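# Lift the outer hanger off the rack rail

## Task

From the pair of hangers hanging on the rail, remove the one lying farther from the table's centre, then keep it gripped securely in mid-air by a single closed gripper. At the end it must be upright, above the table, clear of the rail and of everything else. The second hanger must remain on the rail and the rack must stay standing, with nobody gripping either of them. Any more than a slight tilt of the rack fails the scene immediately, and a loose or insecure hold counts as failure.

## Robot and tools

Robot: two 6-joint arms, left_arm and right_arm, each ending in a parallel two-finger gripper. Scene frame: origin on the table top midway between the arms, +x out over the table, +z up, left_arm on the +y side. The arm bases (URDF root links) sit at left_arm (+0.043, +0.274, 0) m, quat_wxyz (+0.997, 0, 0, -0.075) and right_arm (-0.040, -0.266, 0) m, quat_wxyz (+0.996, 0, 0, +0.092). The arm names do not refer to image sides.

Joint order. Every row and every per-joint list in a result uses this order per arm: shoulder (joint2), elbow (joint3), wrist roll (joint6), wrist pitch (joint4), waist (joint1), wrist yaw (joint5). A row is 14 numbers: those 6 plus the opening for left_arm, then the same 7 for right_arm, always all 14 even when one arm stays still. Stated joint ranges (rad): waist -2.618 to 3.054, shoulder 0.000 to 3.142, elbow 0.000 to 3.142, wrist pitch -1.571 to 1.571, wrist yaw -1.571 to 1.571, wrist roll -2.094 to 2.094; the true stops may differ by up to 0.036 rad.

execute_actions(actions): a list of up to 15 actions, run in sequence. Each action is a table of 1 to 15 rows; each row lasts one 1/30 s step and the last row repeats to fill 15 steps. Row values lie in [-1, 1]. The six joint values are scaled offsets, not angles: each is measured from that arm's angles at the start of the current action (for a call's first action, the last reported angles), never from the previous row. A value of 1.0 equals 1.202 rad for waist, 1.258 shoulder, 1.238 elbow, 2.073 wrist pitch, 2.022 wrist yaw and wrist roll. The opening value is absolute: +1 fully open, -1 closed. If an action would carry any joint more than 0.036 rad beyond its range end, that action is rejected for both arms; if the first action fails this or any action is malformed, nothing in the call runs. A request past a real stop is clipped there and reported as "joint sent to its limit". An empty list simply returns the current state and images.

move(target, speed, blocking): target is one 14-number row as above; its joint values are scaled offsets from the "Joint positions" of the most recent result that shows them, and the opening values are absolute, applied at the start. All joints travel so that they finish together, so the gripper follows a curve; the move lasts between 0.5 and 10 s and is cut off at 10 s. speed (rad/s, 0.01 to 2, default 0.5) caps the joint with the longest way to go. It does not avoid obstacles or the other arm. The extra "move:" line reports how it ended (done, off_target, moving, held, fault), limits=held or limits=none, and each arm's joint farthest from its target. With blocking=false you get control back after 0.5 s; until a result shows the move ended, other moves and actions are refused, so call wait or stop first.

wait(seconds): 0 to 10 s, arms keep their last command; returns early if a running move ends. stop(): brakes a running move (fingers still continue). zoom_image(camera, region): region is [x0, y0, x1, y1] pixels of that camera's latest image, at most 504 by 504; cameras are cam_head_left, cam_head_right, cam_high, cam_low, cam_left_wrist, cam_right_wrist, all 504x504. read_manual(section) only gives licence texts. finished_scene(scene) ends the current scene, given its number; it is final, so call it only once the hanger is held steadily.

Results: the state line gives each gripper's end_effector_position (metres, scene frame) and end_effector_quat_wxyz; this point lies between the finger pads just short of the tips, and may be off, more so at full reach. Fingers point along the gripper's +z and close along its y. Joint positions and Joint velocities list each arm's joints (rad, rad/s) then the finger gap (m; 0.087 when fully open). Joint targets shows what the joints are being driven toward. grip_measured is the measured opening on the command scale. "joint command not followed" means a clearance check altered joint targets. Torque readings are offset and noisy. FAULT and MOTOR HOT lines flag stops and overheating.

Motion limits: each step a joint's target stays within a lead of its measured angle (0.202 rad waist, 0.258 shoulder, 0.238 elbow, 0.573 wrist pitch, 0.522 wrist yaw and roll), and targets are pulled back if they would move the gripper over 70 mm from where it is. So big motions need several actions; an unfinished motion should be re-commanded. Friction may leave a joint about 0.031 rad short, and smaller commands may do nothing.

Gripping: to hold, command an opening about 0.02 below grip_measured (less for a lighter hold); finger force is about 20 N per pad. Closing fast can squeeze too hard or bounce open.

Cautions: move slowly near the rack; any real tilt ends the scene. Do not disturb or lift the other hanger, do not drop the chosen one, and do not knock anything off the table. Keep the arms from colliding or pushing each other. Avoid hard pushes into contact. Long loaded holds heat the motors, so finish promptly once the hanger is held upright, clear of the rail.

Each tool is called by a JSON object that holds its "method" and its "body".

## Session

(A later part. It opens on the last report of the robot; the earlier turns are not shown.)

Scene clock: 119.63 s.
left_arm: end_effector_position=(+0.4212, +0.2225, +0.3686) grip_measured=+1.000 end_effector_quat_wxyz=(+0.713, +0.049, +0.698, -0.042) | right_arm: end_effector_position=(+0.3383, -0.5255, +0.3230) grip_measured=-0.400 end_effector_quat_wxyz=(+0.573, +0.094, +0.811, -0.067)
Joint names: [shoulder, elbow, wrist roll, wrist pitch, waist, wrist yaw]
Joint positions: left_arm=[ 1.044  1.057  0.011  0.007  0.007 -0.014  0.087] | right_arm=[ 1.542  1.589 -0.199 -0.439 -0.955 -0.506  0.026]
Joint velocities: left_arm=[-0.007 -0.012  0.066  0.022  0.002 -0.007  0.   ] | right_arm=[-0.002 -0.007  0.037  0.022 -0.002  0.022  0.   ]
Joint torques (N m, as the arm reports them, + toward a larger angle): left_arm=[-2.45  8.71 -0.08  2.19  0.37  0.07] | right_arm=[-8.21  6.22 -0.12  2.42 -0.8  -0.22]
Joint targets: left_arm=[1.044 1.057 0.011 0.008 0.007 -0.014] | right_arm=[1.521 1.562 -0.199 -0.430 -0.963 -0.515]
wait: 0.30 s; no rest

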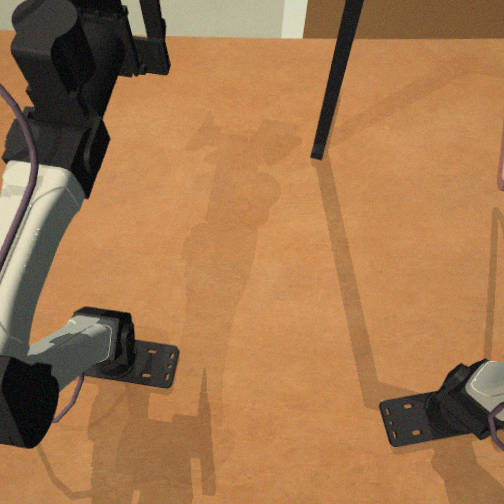

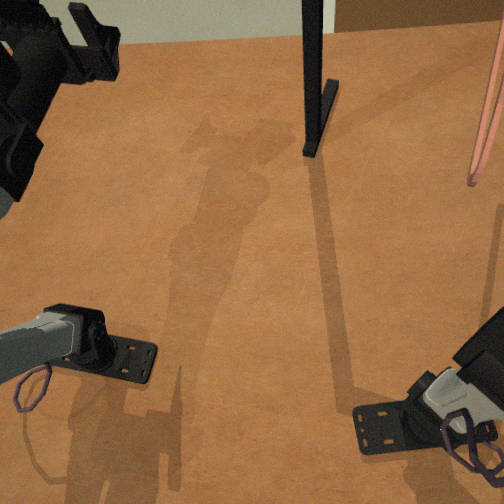

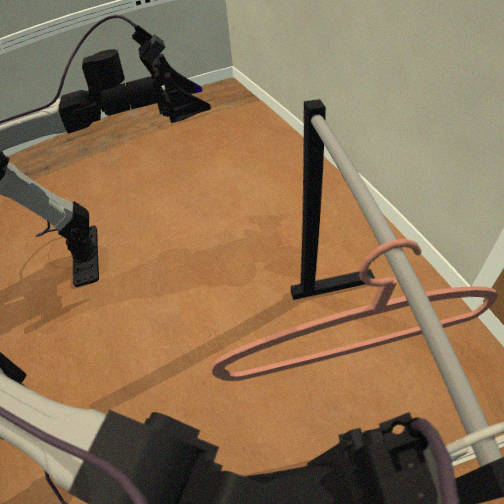

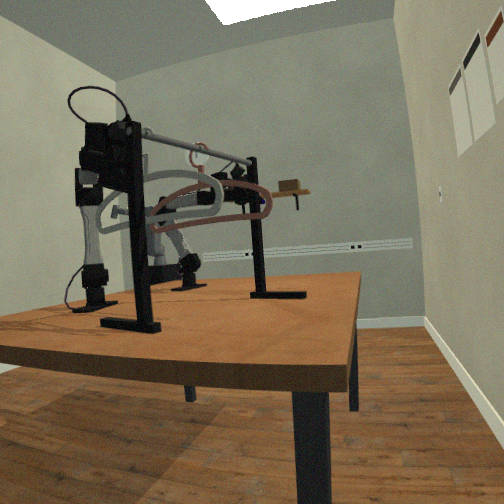

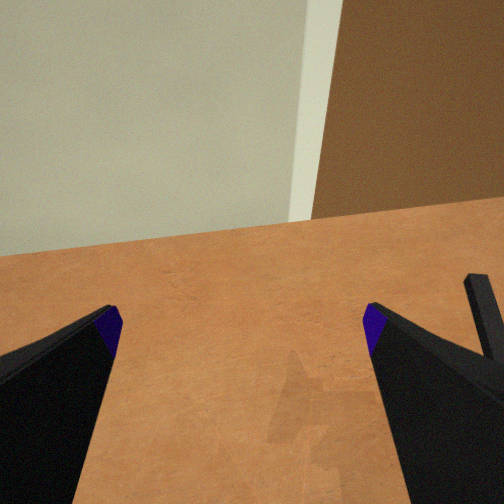

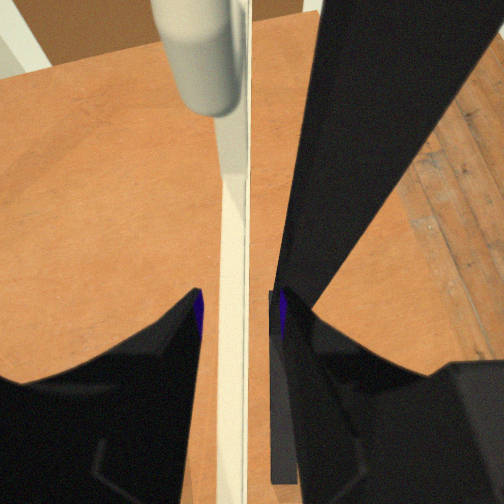

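{"method": "execute_actions", "body": {"actions": [[[0,0,0,0,0,0,1,0,0,0,0,0,0,-0.48],[0,0,0,0,0,0,1,0,0,0,0,0,0,-0.55],[0,0,0,0,0,0,1,0,0,0,0,0,0,-0.62],[0,0,0,0,0,0,1,0,0,0,0,0,0,-0.68],[0,0,0,0,0,0,1,0,0,0,0,0,0,-0.73],[0,0,0,0,0,0,1,0,0,0,0,0,0,-0.77],[0,0,0,0,0,0,1,0,0,0,0,0,0,-0.80],[0,0,0,0,0,0,1,0,0,0,0,0,0,-0.82],[0,0,0,0,0,0,1,0,0,0,0,0,0,-0.84],[0,0,0,0,0,0,1,0,0,0,0,0,0,-0.86],[0,0,0,0,0,0,1,0,0,0,0,0,0,-0.88],[0,0,0,0,0,0,1,0,0,0,0,0,0,-0.90],[0,0,0,0,0,0,1,0,0,0,0,0,0,-0.92],[0,0,0,0,0,0,1,0,0,0,0,0,0,-0.94]]]}}

{"method": "wait", "body": {"seconds": 0.2}}

{"method": "zoom_image", "body": {"camera": "cam_low", "region": [70,100,230,240]}}

Scene clock: 127.80 s.
left_arm: end_effector_position=(+0.4212, +0.2226, +0.3685) grip_measured=+1.000 end_effector_quat_wxyz=(+0.713, +0.049, +0.698, -0.042) | right_arm: end_effector_position=(+0.3388, -0.5256, +0.3240) grip_measured=-0.905 end_effector_quat_wxyz=(+0.575, +0.093, +0.810, -0.068)
Joint names: [shoulder, elbow, wrist roll, wrist pitch, waist, wrist yaw]
Joint positions: left_arm=[ 1.044  1.057  0.011  0.007  0.007 -0.014  0.087] | right_arm=[ 1.542  1.589 -0.199 -0.434 -0.955 -0.507  0.004]
Joint velocities: left_arm=[-0.007  0.012  0.066  0.037 -0.012  0.022  0.   ] | right_arm=[-0.002 -0.012  0.022  0.037 -0.002  0.051  0.   ]
Joint torques (N m, as the arm reports them, + toward a larger angle): left_arm=[-2.43  8.73 -0.08  2.2   0.38  0.07] | right_arm=[-6.73  8.05 -0.12  2.33 -0.12 -0.13]
Joint targets: left_arm=[1.044 1.057 0.011 0.007 0.007 -0.014] | right_arm=[1.542 1.589 -0.199 -0.439 -0.955 -0.506]

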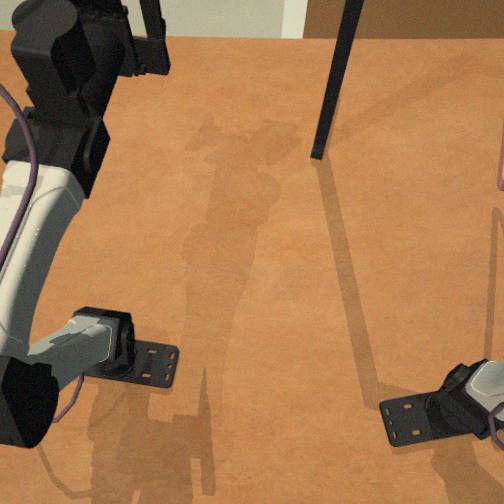

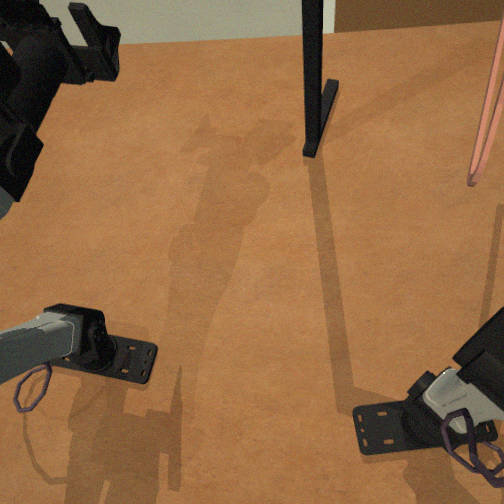

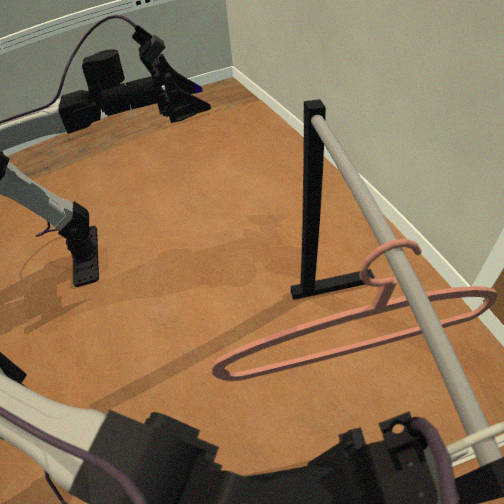

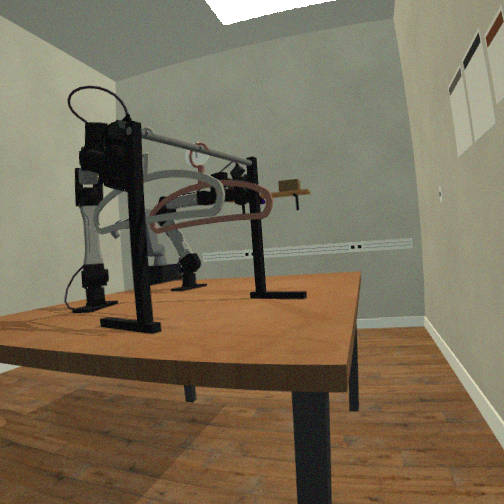

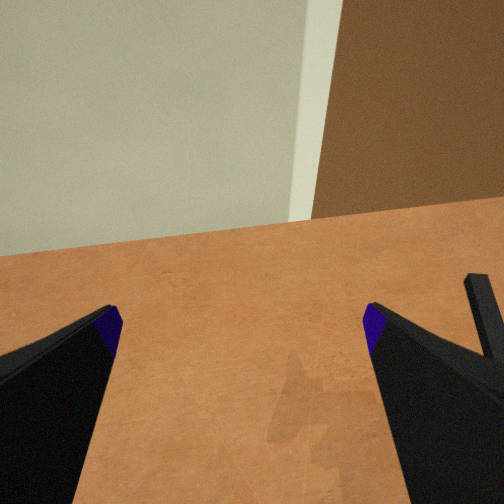

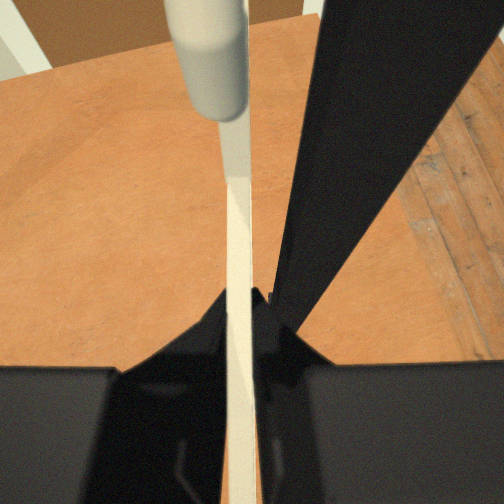

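Scene clock: 128.00 s.
left_arm: end_effector_position=(+0.4212, +0.2226, +0.3685) grip_measured=+1.000 end_effector_quat_wxyz=(+0.713, +0.049, +0.698, -0.042) | right_arm: end_effector_position=(+0.3388, -0.5256, +0.3240) grip_measured=-0.905 end_effector_quat_wxyz=(+0.575, +0.093, +0.810, -0.068)
Joint names: [shoulder, elbow, wrist roll, wrist pitch, waist, wrist yaw]
Joint positions: left_arm=[ 1.044  1.057  0.011  0.007  0.007 -0.014  0.087] | right_arm=[ 1.542  1.589 -0.199 -0.434 -0.955 -0.507  0.004]
Joint velocities: left_arm=[-0.002 -0.007 -0.007 -0.022 -0.002 -0.022  0.   ] | right_arm=[ 0.012  0.012 -0.007  0.007 -0.012  0.007 -0.001]
Joint torques (N m, as the arm reports them, + toward a larger angle): left_arm=[-2.43  8.72 -0.08  2.2   0.38  0.07] | right_arm=[-6.73  8.04 -0.12  2.32 -0.13 -0.14]
Joint targets: left_arm=[1.044 1.057 0.011 0.007 0.007 -0.014] | right_arm=[1.542 1.589 -0.199 -0.439 -0.955 -0.506]
wait: 0.20 s; at rest by 0.17 s

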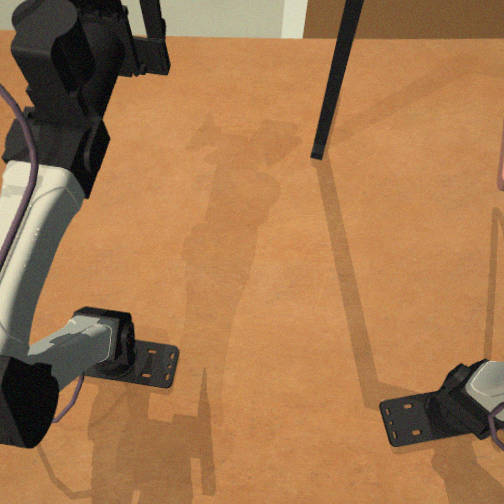

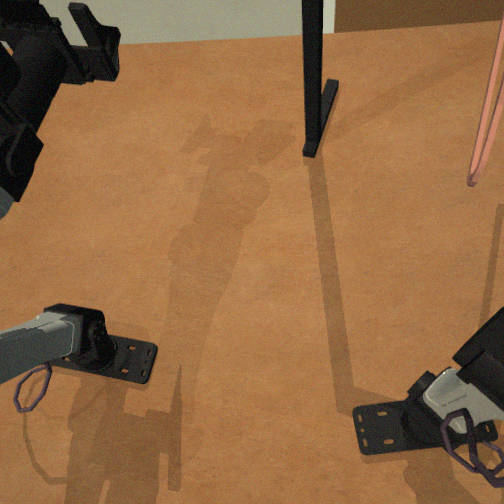

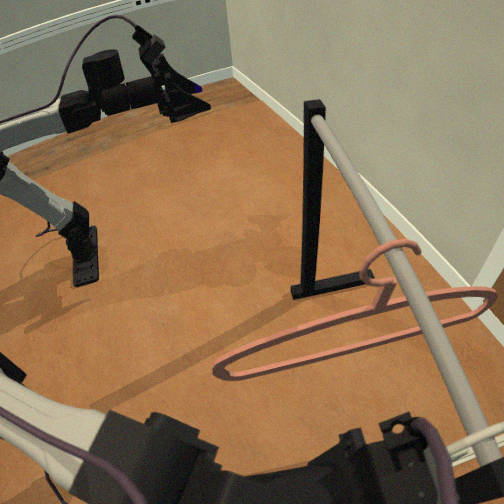

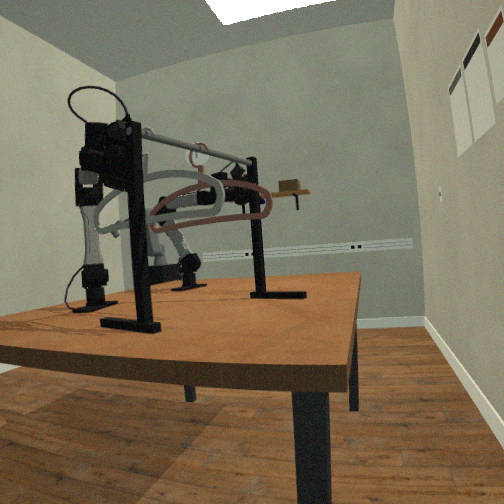

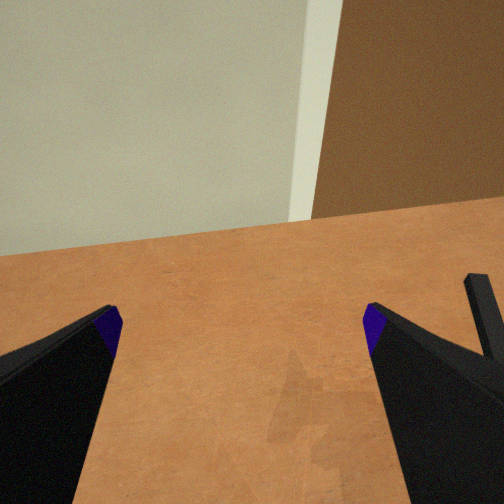

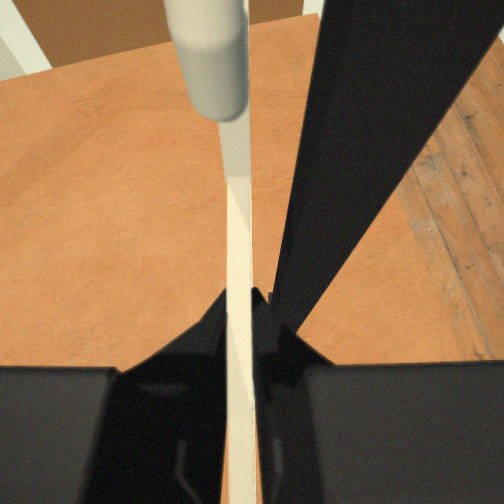

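Region (70, 100, 230, 240) of cam_low's 504x504 image, scaled by 3.150, with more detail than that image has; it fills the top 441 rows of this view, and the rest is white.

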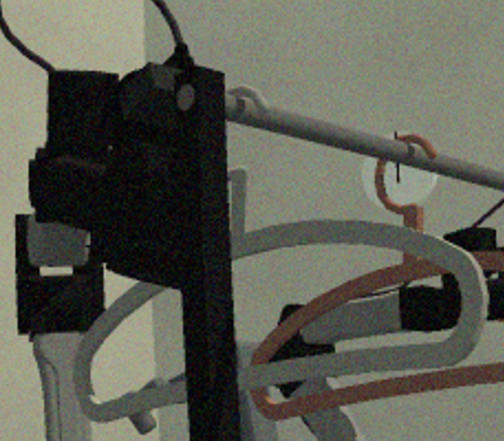

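{"method": "move", "body": {"target": [0,0,0,0,0,0,1,0.03,0.109,0,-0.048,0,0,-0.94], "speed": 0.2}}

{"method": "zoom_image", "body": {"camera": "cam_low", "region": [70,100,230,240]}}

Scene clock: 138.53 s.
left_arm: end_effector_position=(+0.4212, +0.2226, +0.3684) grip_measured=+1.000 end_effector_quat_wxyz=(+0.713, +0.049, +0.698, -0.042) | right_arm: end_effector_position=(+0.3359, -0.5227, +0.3434) grip_measured=-0.905 end_effector_quat_wxyz=(+0.571, +0.095, +0.813, -0.065)
Joint names: [shoulder, elbow, wrist roll, wrist pitch, waist, wrist yaw]
Joint positions: left_arm=[ 1.044  1.057  0.011  0.007  0.007 -0.014  0.087] | right_arm=[ 1.56   1.699 -0.199 -0.537 -0.955 -0.507  0.004]
Joint velocities: left_arm=[-0.007  0.002  0.022 -0.007  0.007 -0.066  0.   ] | right_arm=[-0.002 -0.012 -0.022 -0.037 -0.007  0.007 -0.002]
Joint torques (N m, as the arm reports them, + toward a larger angle): left_arm=[-2.43  8.71 -0.09  2.2   0.38  0.07] | right_arm=[-5.32  9.57 -0.12  2.45 -0.13 -0.15]
Joint targets: left_arm=[1.044 1.057 0.011 0.007 0.007 -0.014] | right_arm=[1.579 1.724 -0.199 -0.534 -0.955 -0.507]
move: off_target (right_arm); limits=none; left_arm: farthest joint: the waist, 0.000 radians from its target (0.000 radians at the start); right_arm: farthest joint: the elbow, 0.025 radians from its target (0.135 radians at the start)

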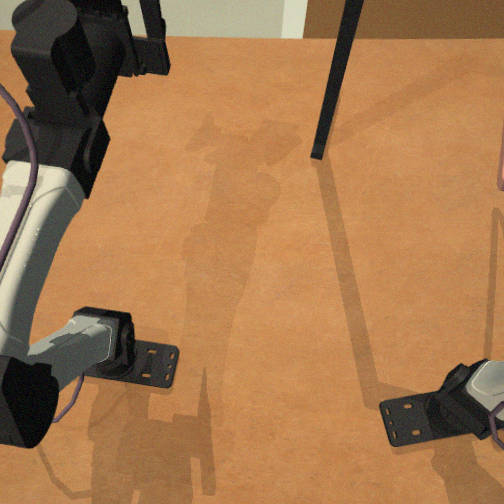

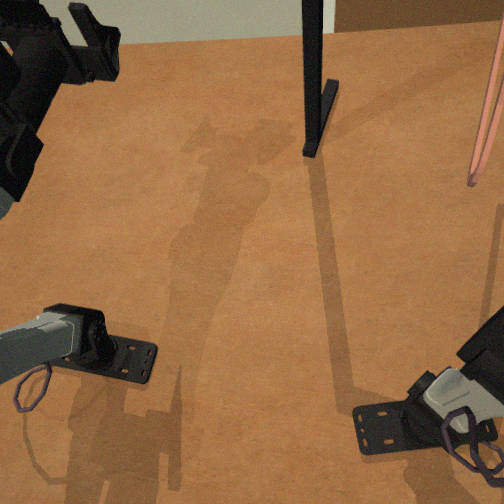

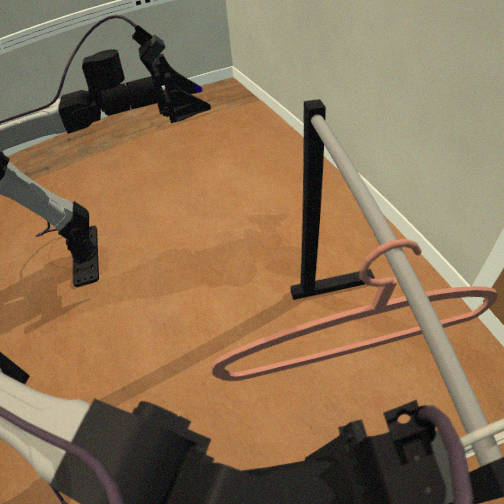

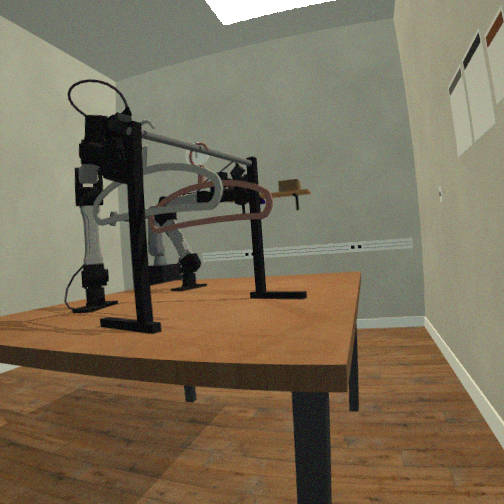

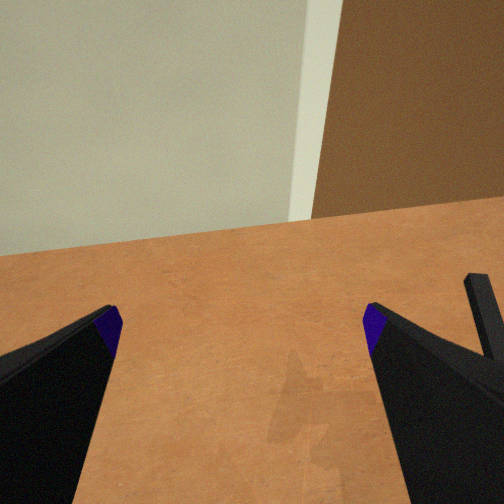

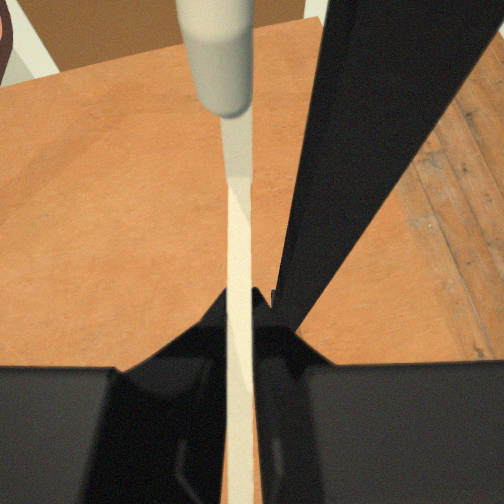

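Region (70, 100, 230, 240) of cam_low's 504x504 image, scaled by 3.150, with more detail than that image has; it fills the top 441 rows of this view, and the rest is white.

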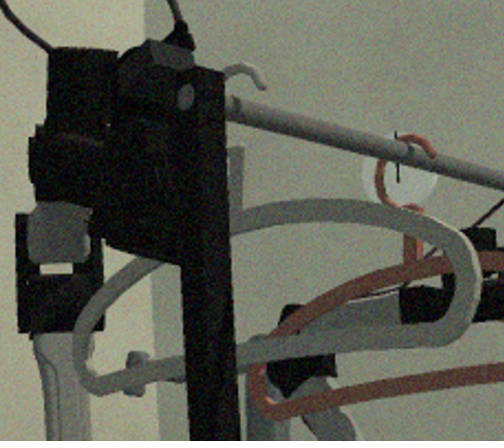

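{"method": "move", "body": {"target": [0,0,0,0,0,0,1,-0.168,-0.133,-0.036,-0.040,-0.123,-0.070,-0.94], "speed": 0.15}}

{"method": "zoom_image", "body": {"camera": "cam_low", "region": [40,90,240,250]}}

Scene clock: 165.17 s.
left_arm: end_effector_position=(+0.4212, +0.2226, +0.3683) grip_measured=+1.000 end_effector_quat_wxyz=(+0.713, +0.049, +0.698, -0.042) | right_arm: end_effector_position=(+0.2684, -0.5083, +0.3474) grip_measured=-0.905 end_effector_quat_wxyz=(+0.571, +0.094, +0.813, -0.065)
Joint names: [shoulder, elbow, wrist roll, wrist pitch, waist, wrist yaw]
Joint positions: left_arm=[ 1.044  1.057  0.011  0.006  0.007 -0.014  0.087] | right_arm=[ 1.37   1.559 -0.266 -0.623 -1.095 -0.636  0.004]
Joint velocities: left_arm=[ 0.002 -0.007 -0.007 -0.007 -0.017  0.007  0.   ] | right_arm=[-0.002  0.007  0.007 -0.037  0.002 -0.022 -0.001]
Joint torques (N m, as the arm reports them, + toward a larger angle): left_arm=[-2.45  8.69 -0.09  2.2   0.38  0.07] | right_arm=[-6.37  6.   -0.17  2.36 -0.85 -0.33]
Joint targets: left_arm=[1.044 1.057 0.011 0.007 0.007 -0.014] | right_arm=[1.349 1.535 -0.272 -0.620 -1.103 -0.649]
move: off_target (right_arm); limits=none; left_arm: farthest joint: the wrist pitch, 0.001 radians from its target (0.000 radians at the start); right_arm: farthest joint: the elbow, 0.024 radians from its target (0.165 radians at the start)

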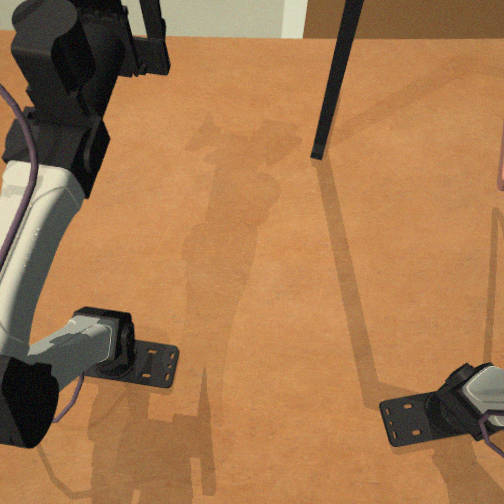

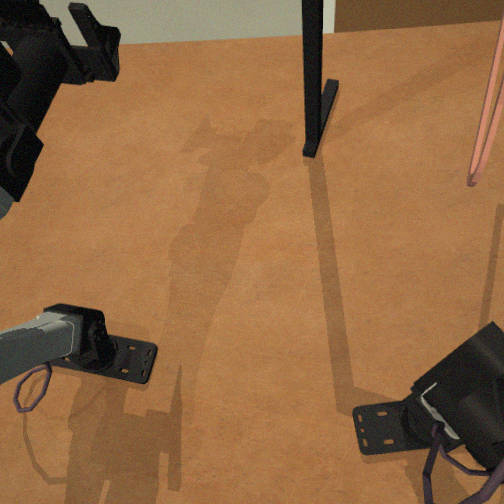

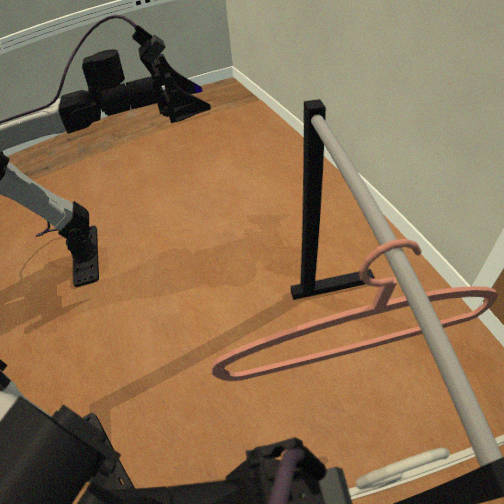

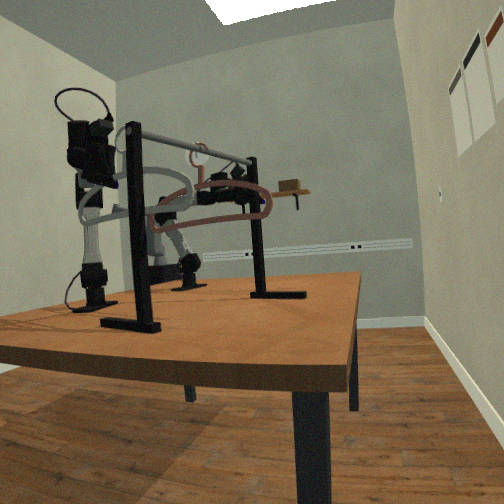

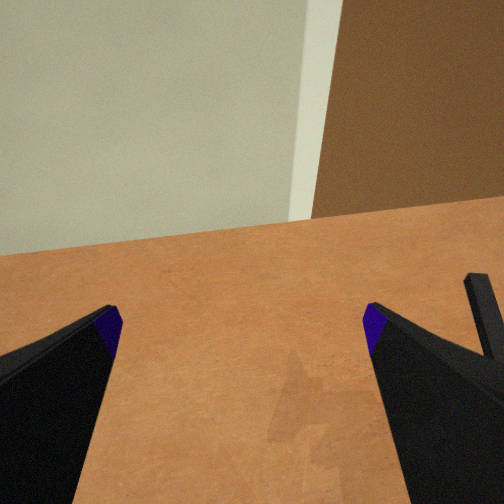

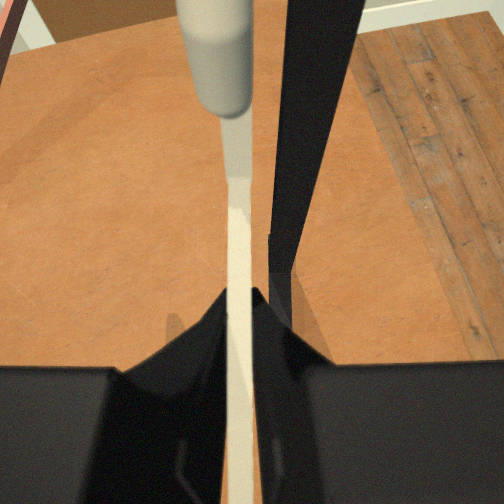

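Region (40, 90, 240, 250) of cam_low's 504x504 image, scaled by 2.520, with more detail than that image has; it fills the top 403 rows of this view, and the rest is white.

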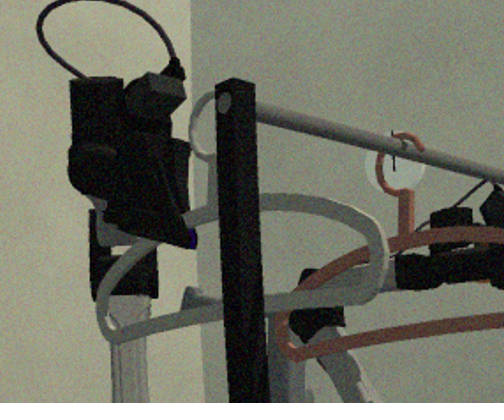

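{"method": "move", "body": {"target": [0,0,0,0,0,0,1,-0.140,-0.085,-0.068,-0.076,-0.182,-0.111,-0.94], "speed": 0.3}}

{"method": "move", "body": {"target": [0,0,0,0,0,0,1,-0.06,0.025,-0.115,-0.124,-0.224,-0.101,-0.94], "speed": 0.3}}

Scene clock: 171.57 s.
left_arm: end_effector_position=(+0.4212, +0.2226, +0.3681) grip_measured=+1.000 end_effector_quat_wxyz=(+0.713, +0.049, +0.699, -0.042) | right_arm: end_effector_position=(+0.2008, -0.4889, +0.3496) grip_measured=-0.905 end_effector_quat_wxyz=(+0.577, +0.086, +0.810, -0.060)
Joint names: [shoulder, elbow, wrist roll, wrist pitch, waist, wrist yaw]
Joint positions: left_arm=[ 1.044  1.057  0.011  0.005  0.007 -0.014  0.087] | right_arm=[ 1.214  1.478 -0.398 -0.78  -1.306 -0.845  0.004]
Joint velocities: left_arm=[-0.007  0.012 -0.051  0.022 -0.007  0.022  0.   ] | right_arm=[ 0.007  0.027 -0.066 -0.066  0.007 -0.007 -0.001]
Joint torques (N m, as the arm reports them, + toward a larger angle): left_arm=[-2.43  8.7  -0.08  2.2   0.37  0.07] | right_arm=[-4.64  5.64 -0.16  2.15 -0.84 -0.42]
Joint targets: left_arm=[1.044 1.057 0.011 0.006 0.007 -0.014] | right_arm=[1.194 1.454 -0.404 -0.780 -1.314 -0.860]
move: off_target (right_arm); limits=none; left_arm: farthest joint: the wrist pitch, 0.001 radians from its target (0.000 radians at the start); right_arm: farthest joint: the elbow, 0.024 radians from its target (0.105 radians at the start)

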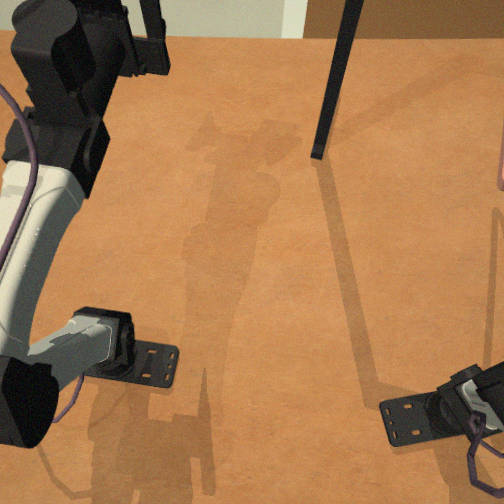

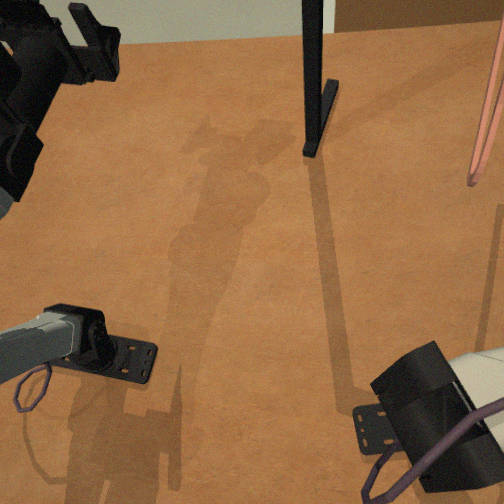

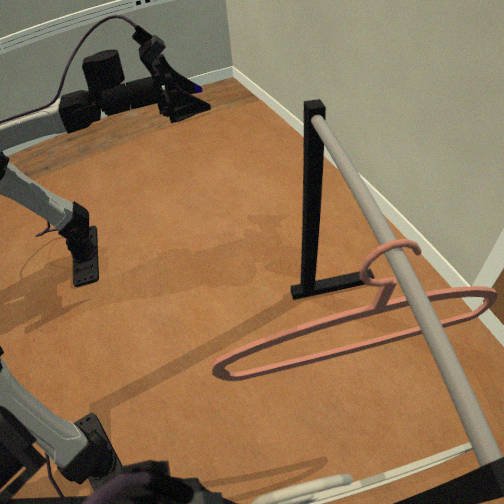

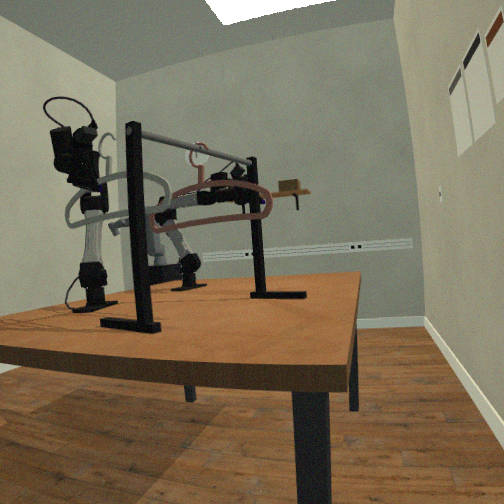

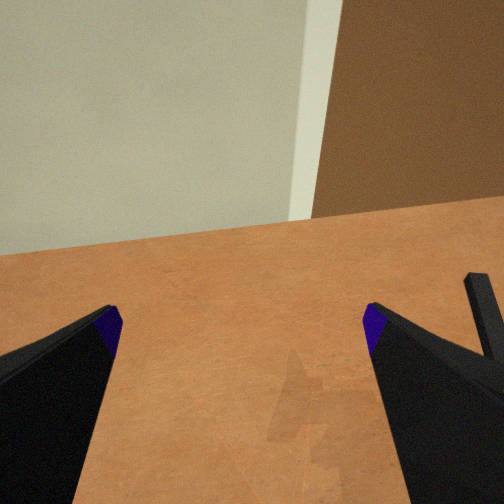

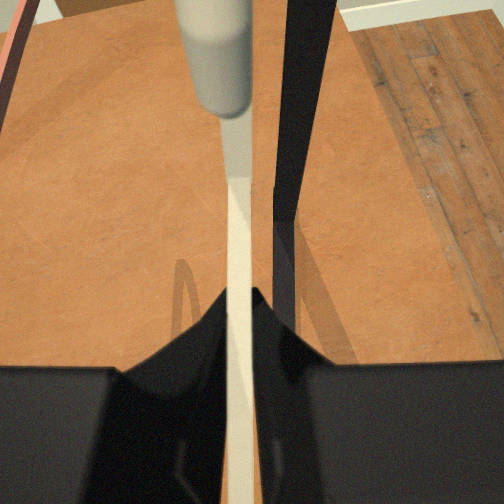

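Scene clock: 173.13 s.
left_arm: end_effector_position=(+0.4211, +0.2226, +0.3680) grip_measured=+1.000 end_effector_quat_wxyz=(+0.712, +0.049, +0.699, -0.042) | right_arm: end_effector_position=(+0.1411, -0.4817, +0.3423) grip_measured=-0.905 end_effector_quat_wxyz=(+0.572, +0.103, +0.811, -0.064)
Joint names: [shoulder, elbow, wrist roll, wrist pitch, waist, wrist yaw]
Joint positions: left_arm=[ 1.044  1.057  0.011  0.005  0.007 -0.014  0.087] | right_arm=[ 1.16   1.478 -0.625 -1.033 -1.567 -1.03   0.004]
Joint velocities: left_arm=[ 0.017  0.007  0.022 -0.037 -0.007 -0.007  0.   ] | right_arm=[-0.007  0.007  0.022  0.037  0.002 -0.007  0.001]
Joint torques (N m, as the arm reports them, + toward a larger angle): left_arm=[-2.45  8.74 -0.09  2.2   0.36  0.07] | right_arm=[-3.92  9.04 -0.17  1.83 -0.88 -0.55]
Joint targets: left_arm=[1.044 1.057 0.011 0.006 0.007 -0.014] | right_arm=[1.138 1.509 -0.631 -1.037 -1.575 -1.049]
move: off_target (right_arm); limits=none; left_arm: farthest joint: the waist, 0.000 radians from its target (0.000 radians at the start); right_arm: farthest joint: the elbow, 0.031 radians from its target (0.031 radians at the start)

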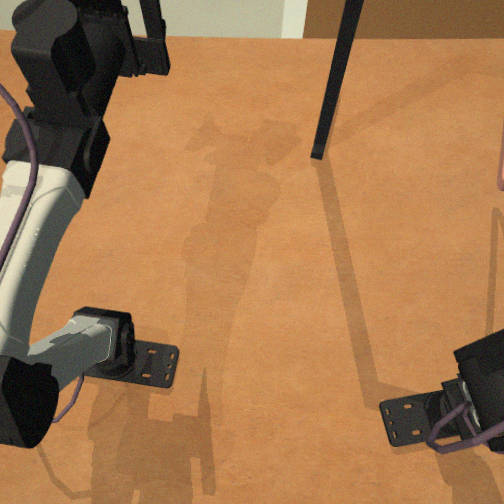

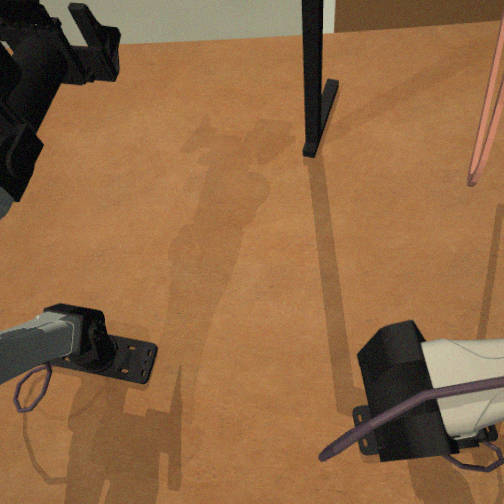

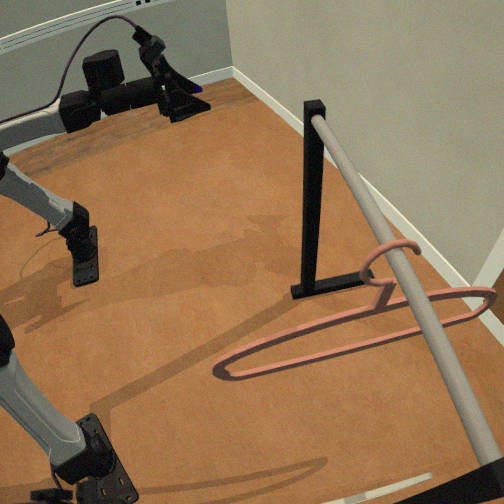

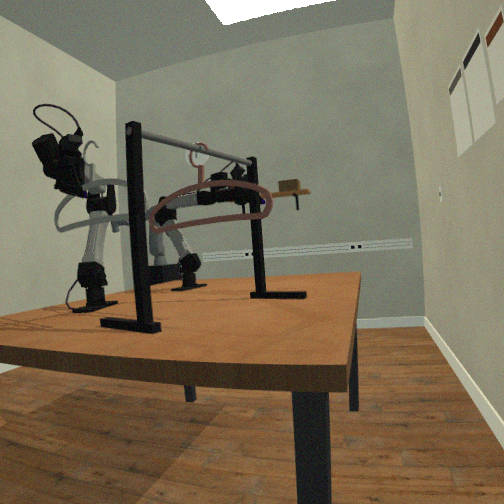

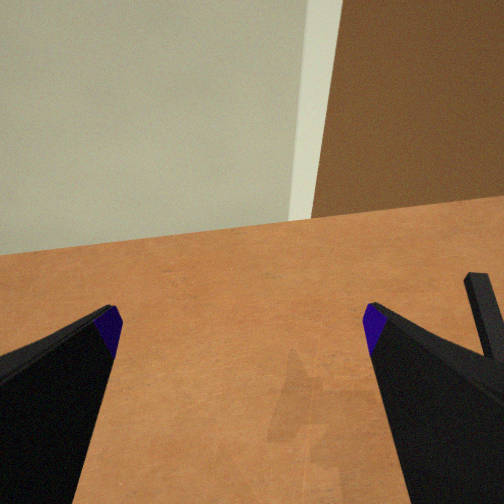

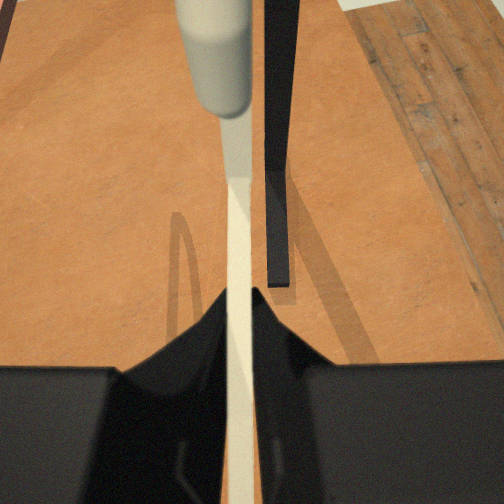

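{"method": "move", "body": {"target": [0,0,0,0,0,0,1,0.0755,0.14,-0.233,-0.231,-0.237,-0.093,-0.94], "speed": 0.45}}

{"method": "zoom_image", "body": {"camera": "cam_low", "region": [0,90,240,290]}}

Scene clock: 178.03 s.
left_arm: end_effector_position=(+0.4211, +0.2226, +0.3680) grip_measured=+1.000 end_effector_quat_wxyz=(+0.712, +0.049, +0.699, -0.042) | right_arm: end_effector_position=(+0.0915, -0.4736, +0.3486) grip_measured=-0.905 end_effector_quat_wxyz=(+0.574, +0.103, +0.808, -0.078)
Joint names: [shoulder, elbow, wrist roll, wrist pitch, waist, wrist yaw]
Joint positions: left_arm=[ 1.044  1.057  0.011  0.005  0.007 -0.014  0.087] | right_arm=[ 1.234  1.627 -1.091 -1.504 -1.843 -1.196  0.004]
Joint velocities: left_arm=[-0.012 -0.007 -0.022 -0.081  0.017  0.066  0.   ] | right_arm=[-0.007  0.012  0.022 -0.066 -0.007 -0.022 -0.   ]
Joint torques (N m, as the arm reports them, + toward a larger angle): left_arm=[-2.43  8.7  -0.08  2.2   0.39  0.07] | right_arm=[-0.77  7.9  -0.16  1.15 -0.9  -0.76]
Joint targets: left_arm=[1.044 1.057 0.011 0.005 0.007 -0.014] | right_arm=[1.255 1.651 -1.096 -1.512 -1.852 -1.219]
move: off_target (right_arm); limits=none; left_arm: farthest joint: the waist, 0.000 radians from its target (0.000 radians at the start); right_arm: farthest joint: the elbow, 0.024 radians from its target (0.173 radians at the start)

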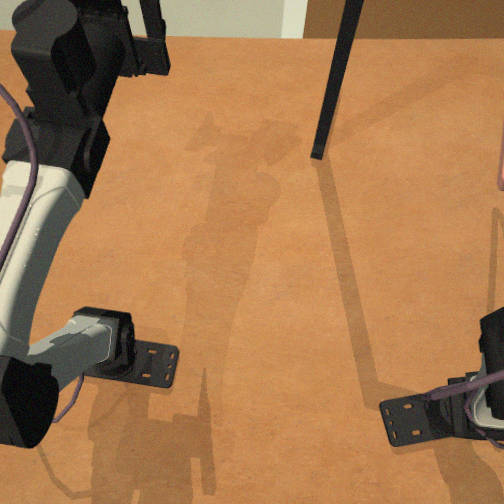

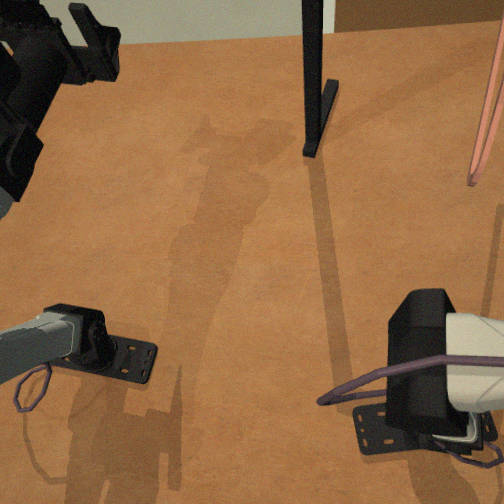

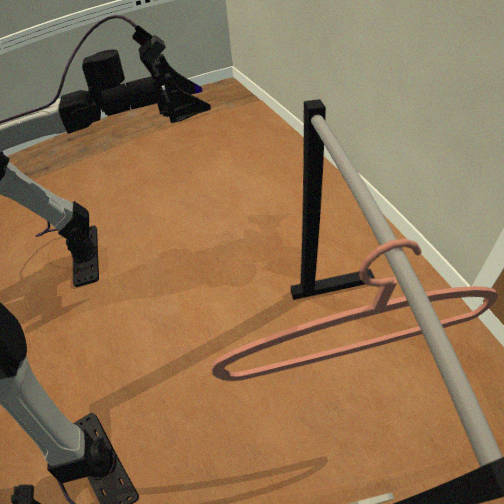

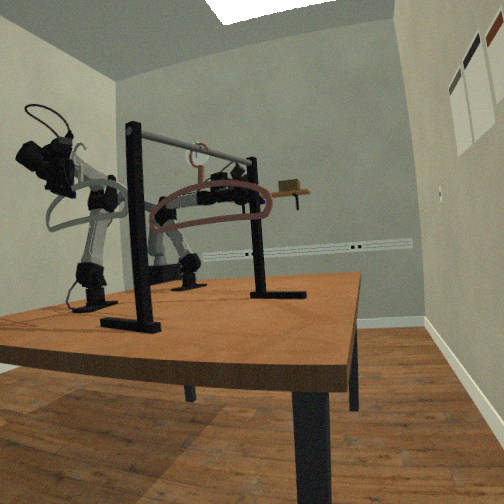

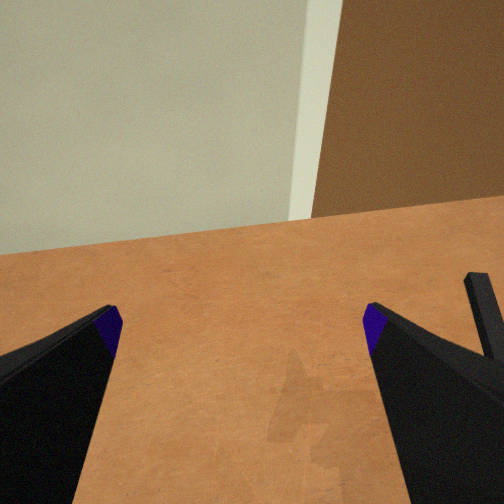

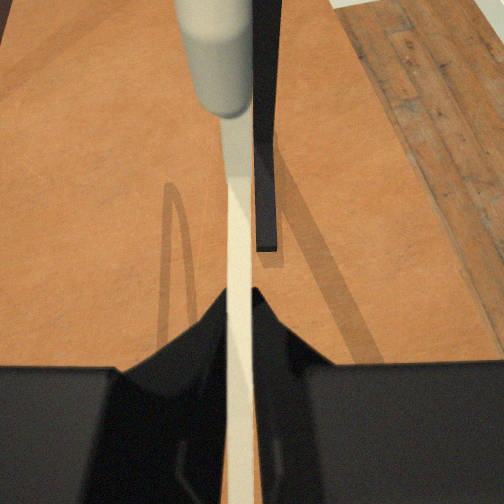

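Region (0, 90, 240, 290) of cam_low's 504x504 image, scaled by 2.100, with more detail than that image has.

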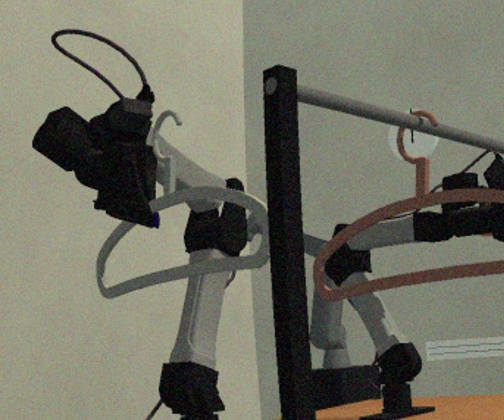

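{"method": "finished_scene", "body": {"scene": 1}}

The scene is finished: the task was done.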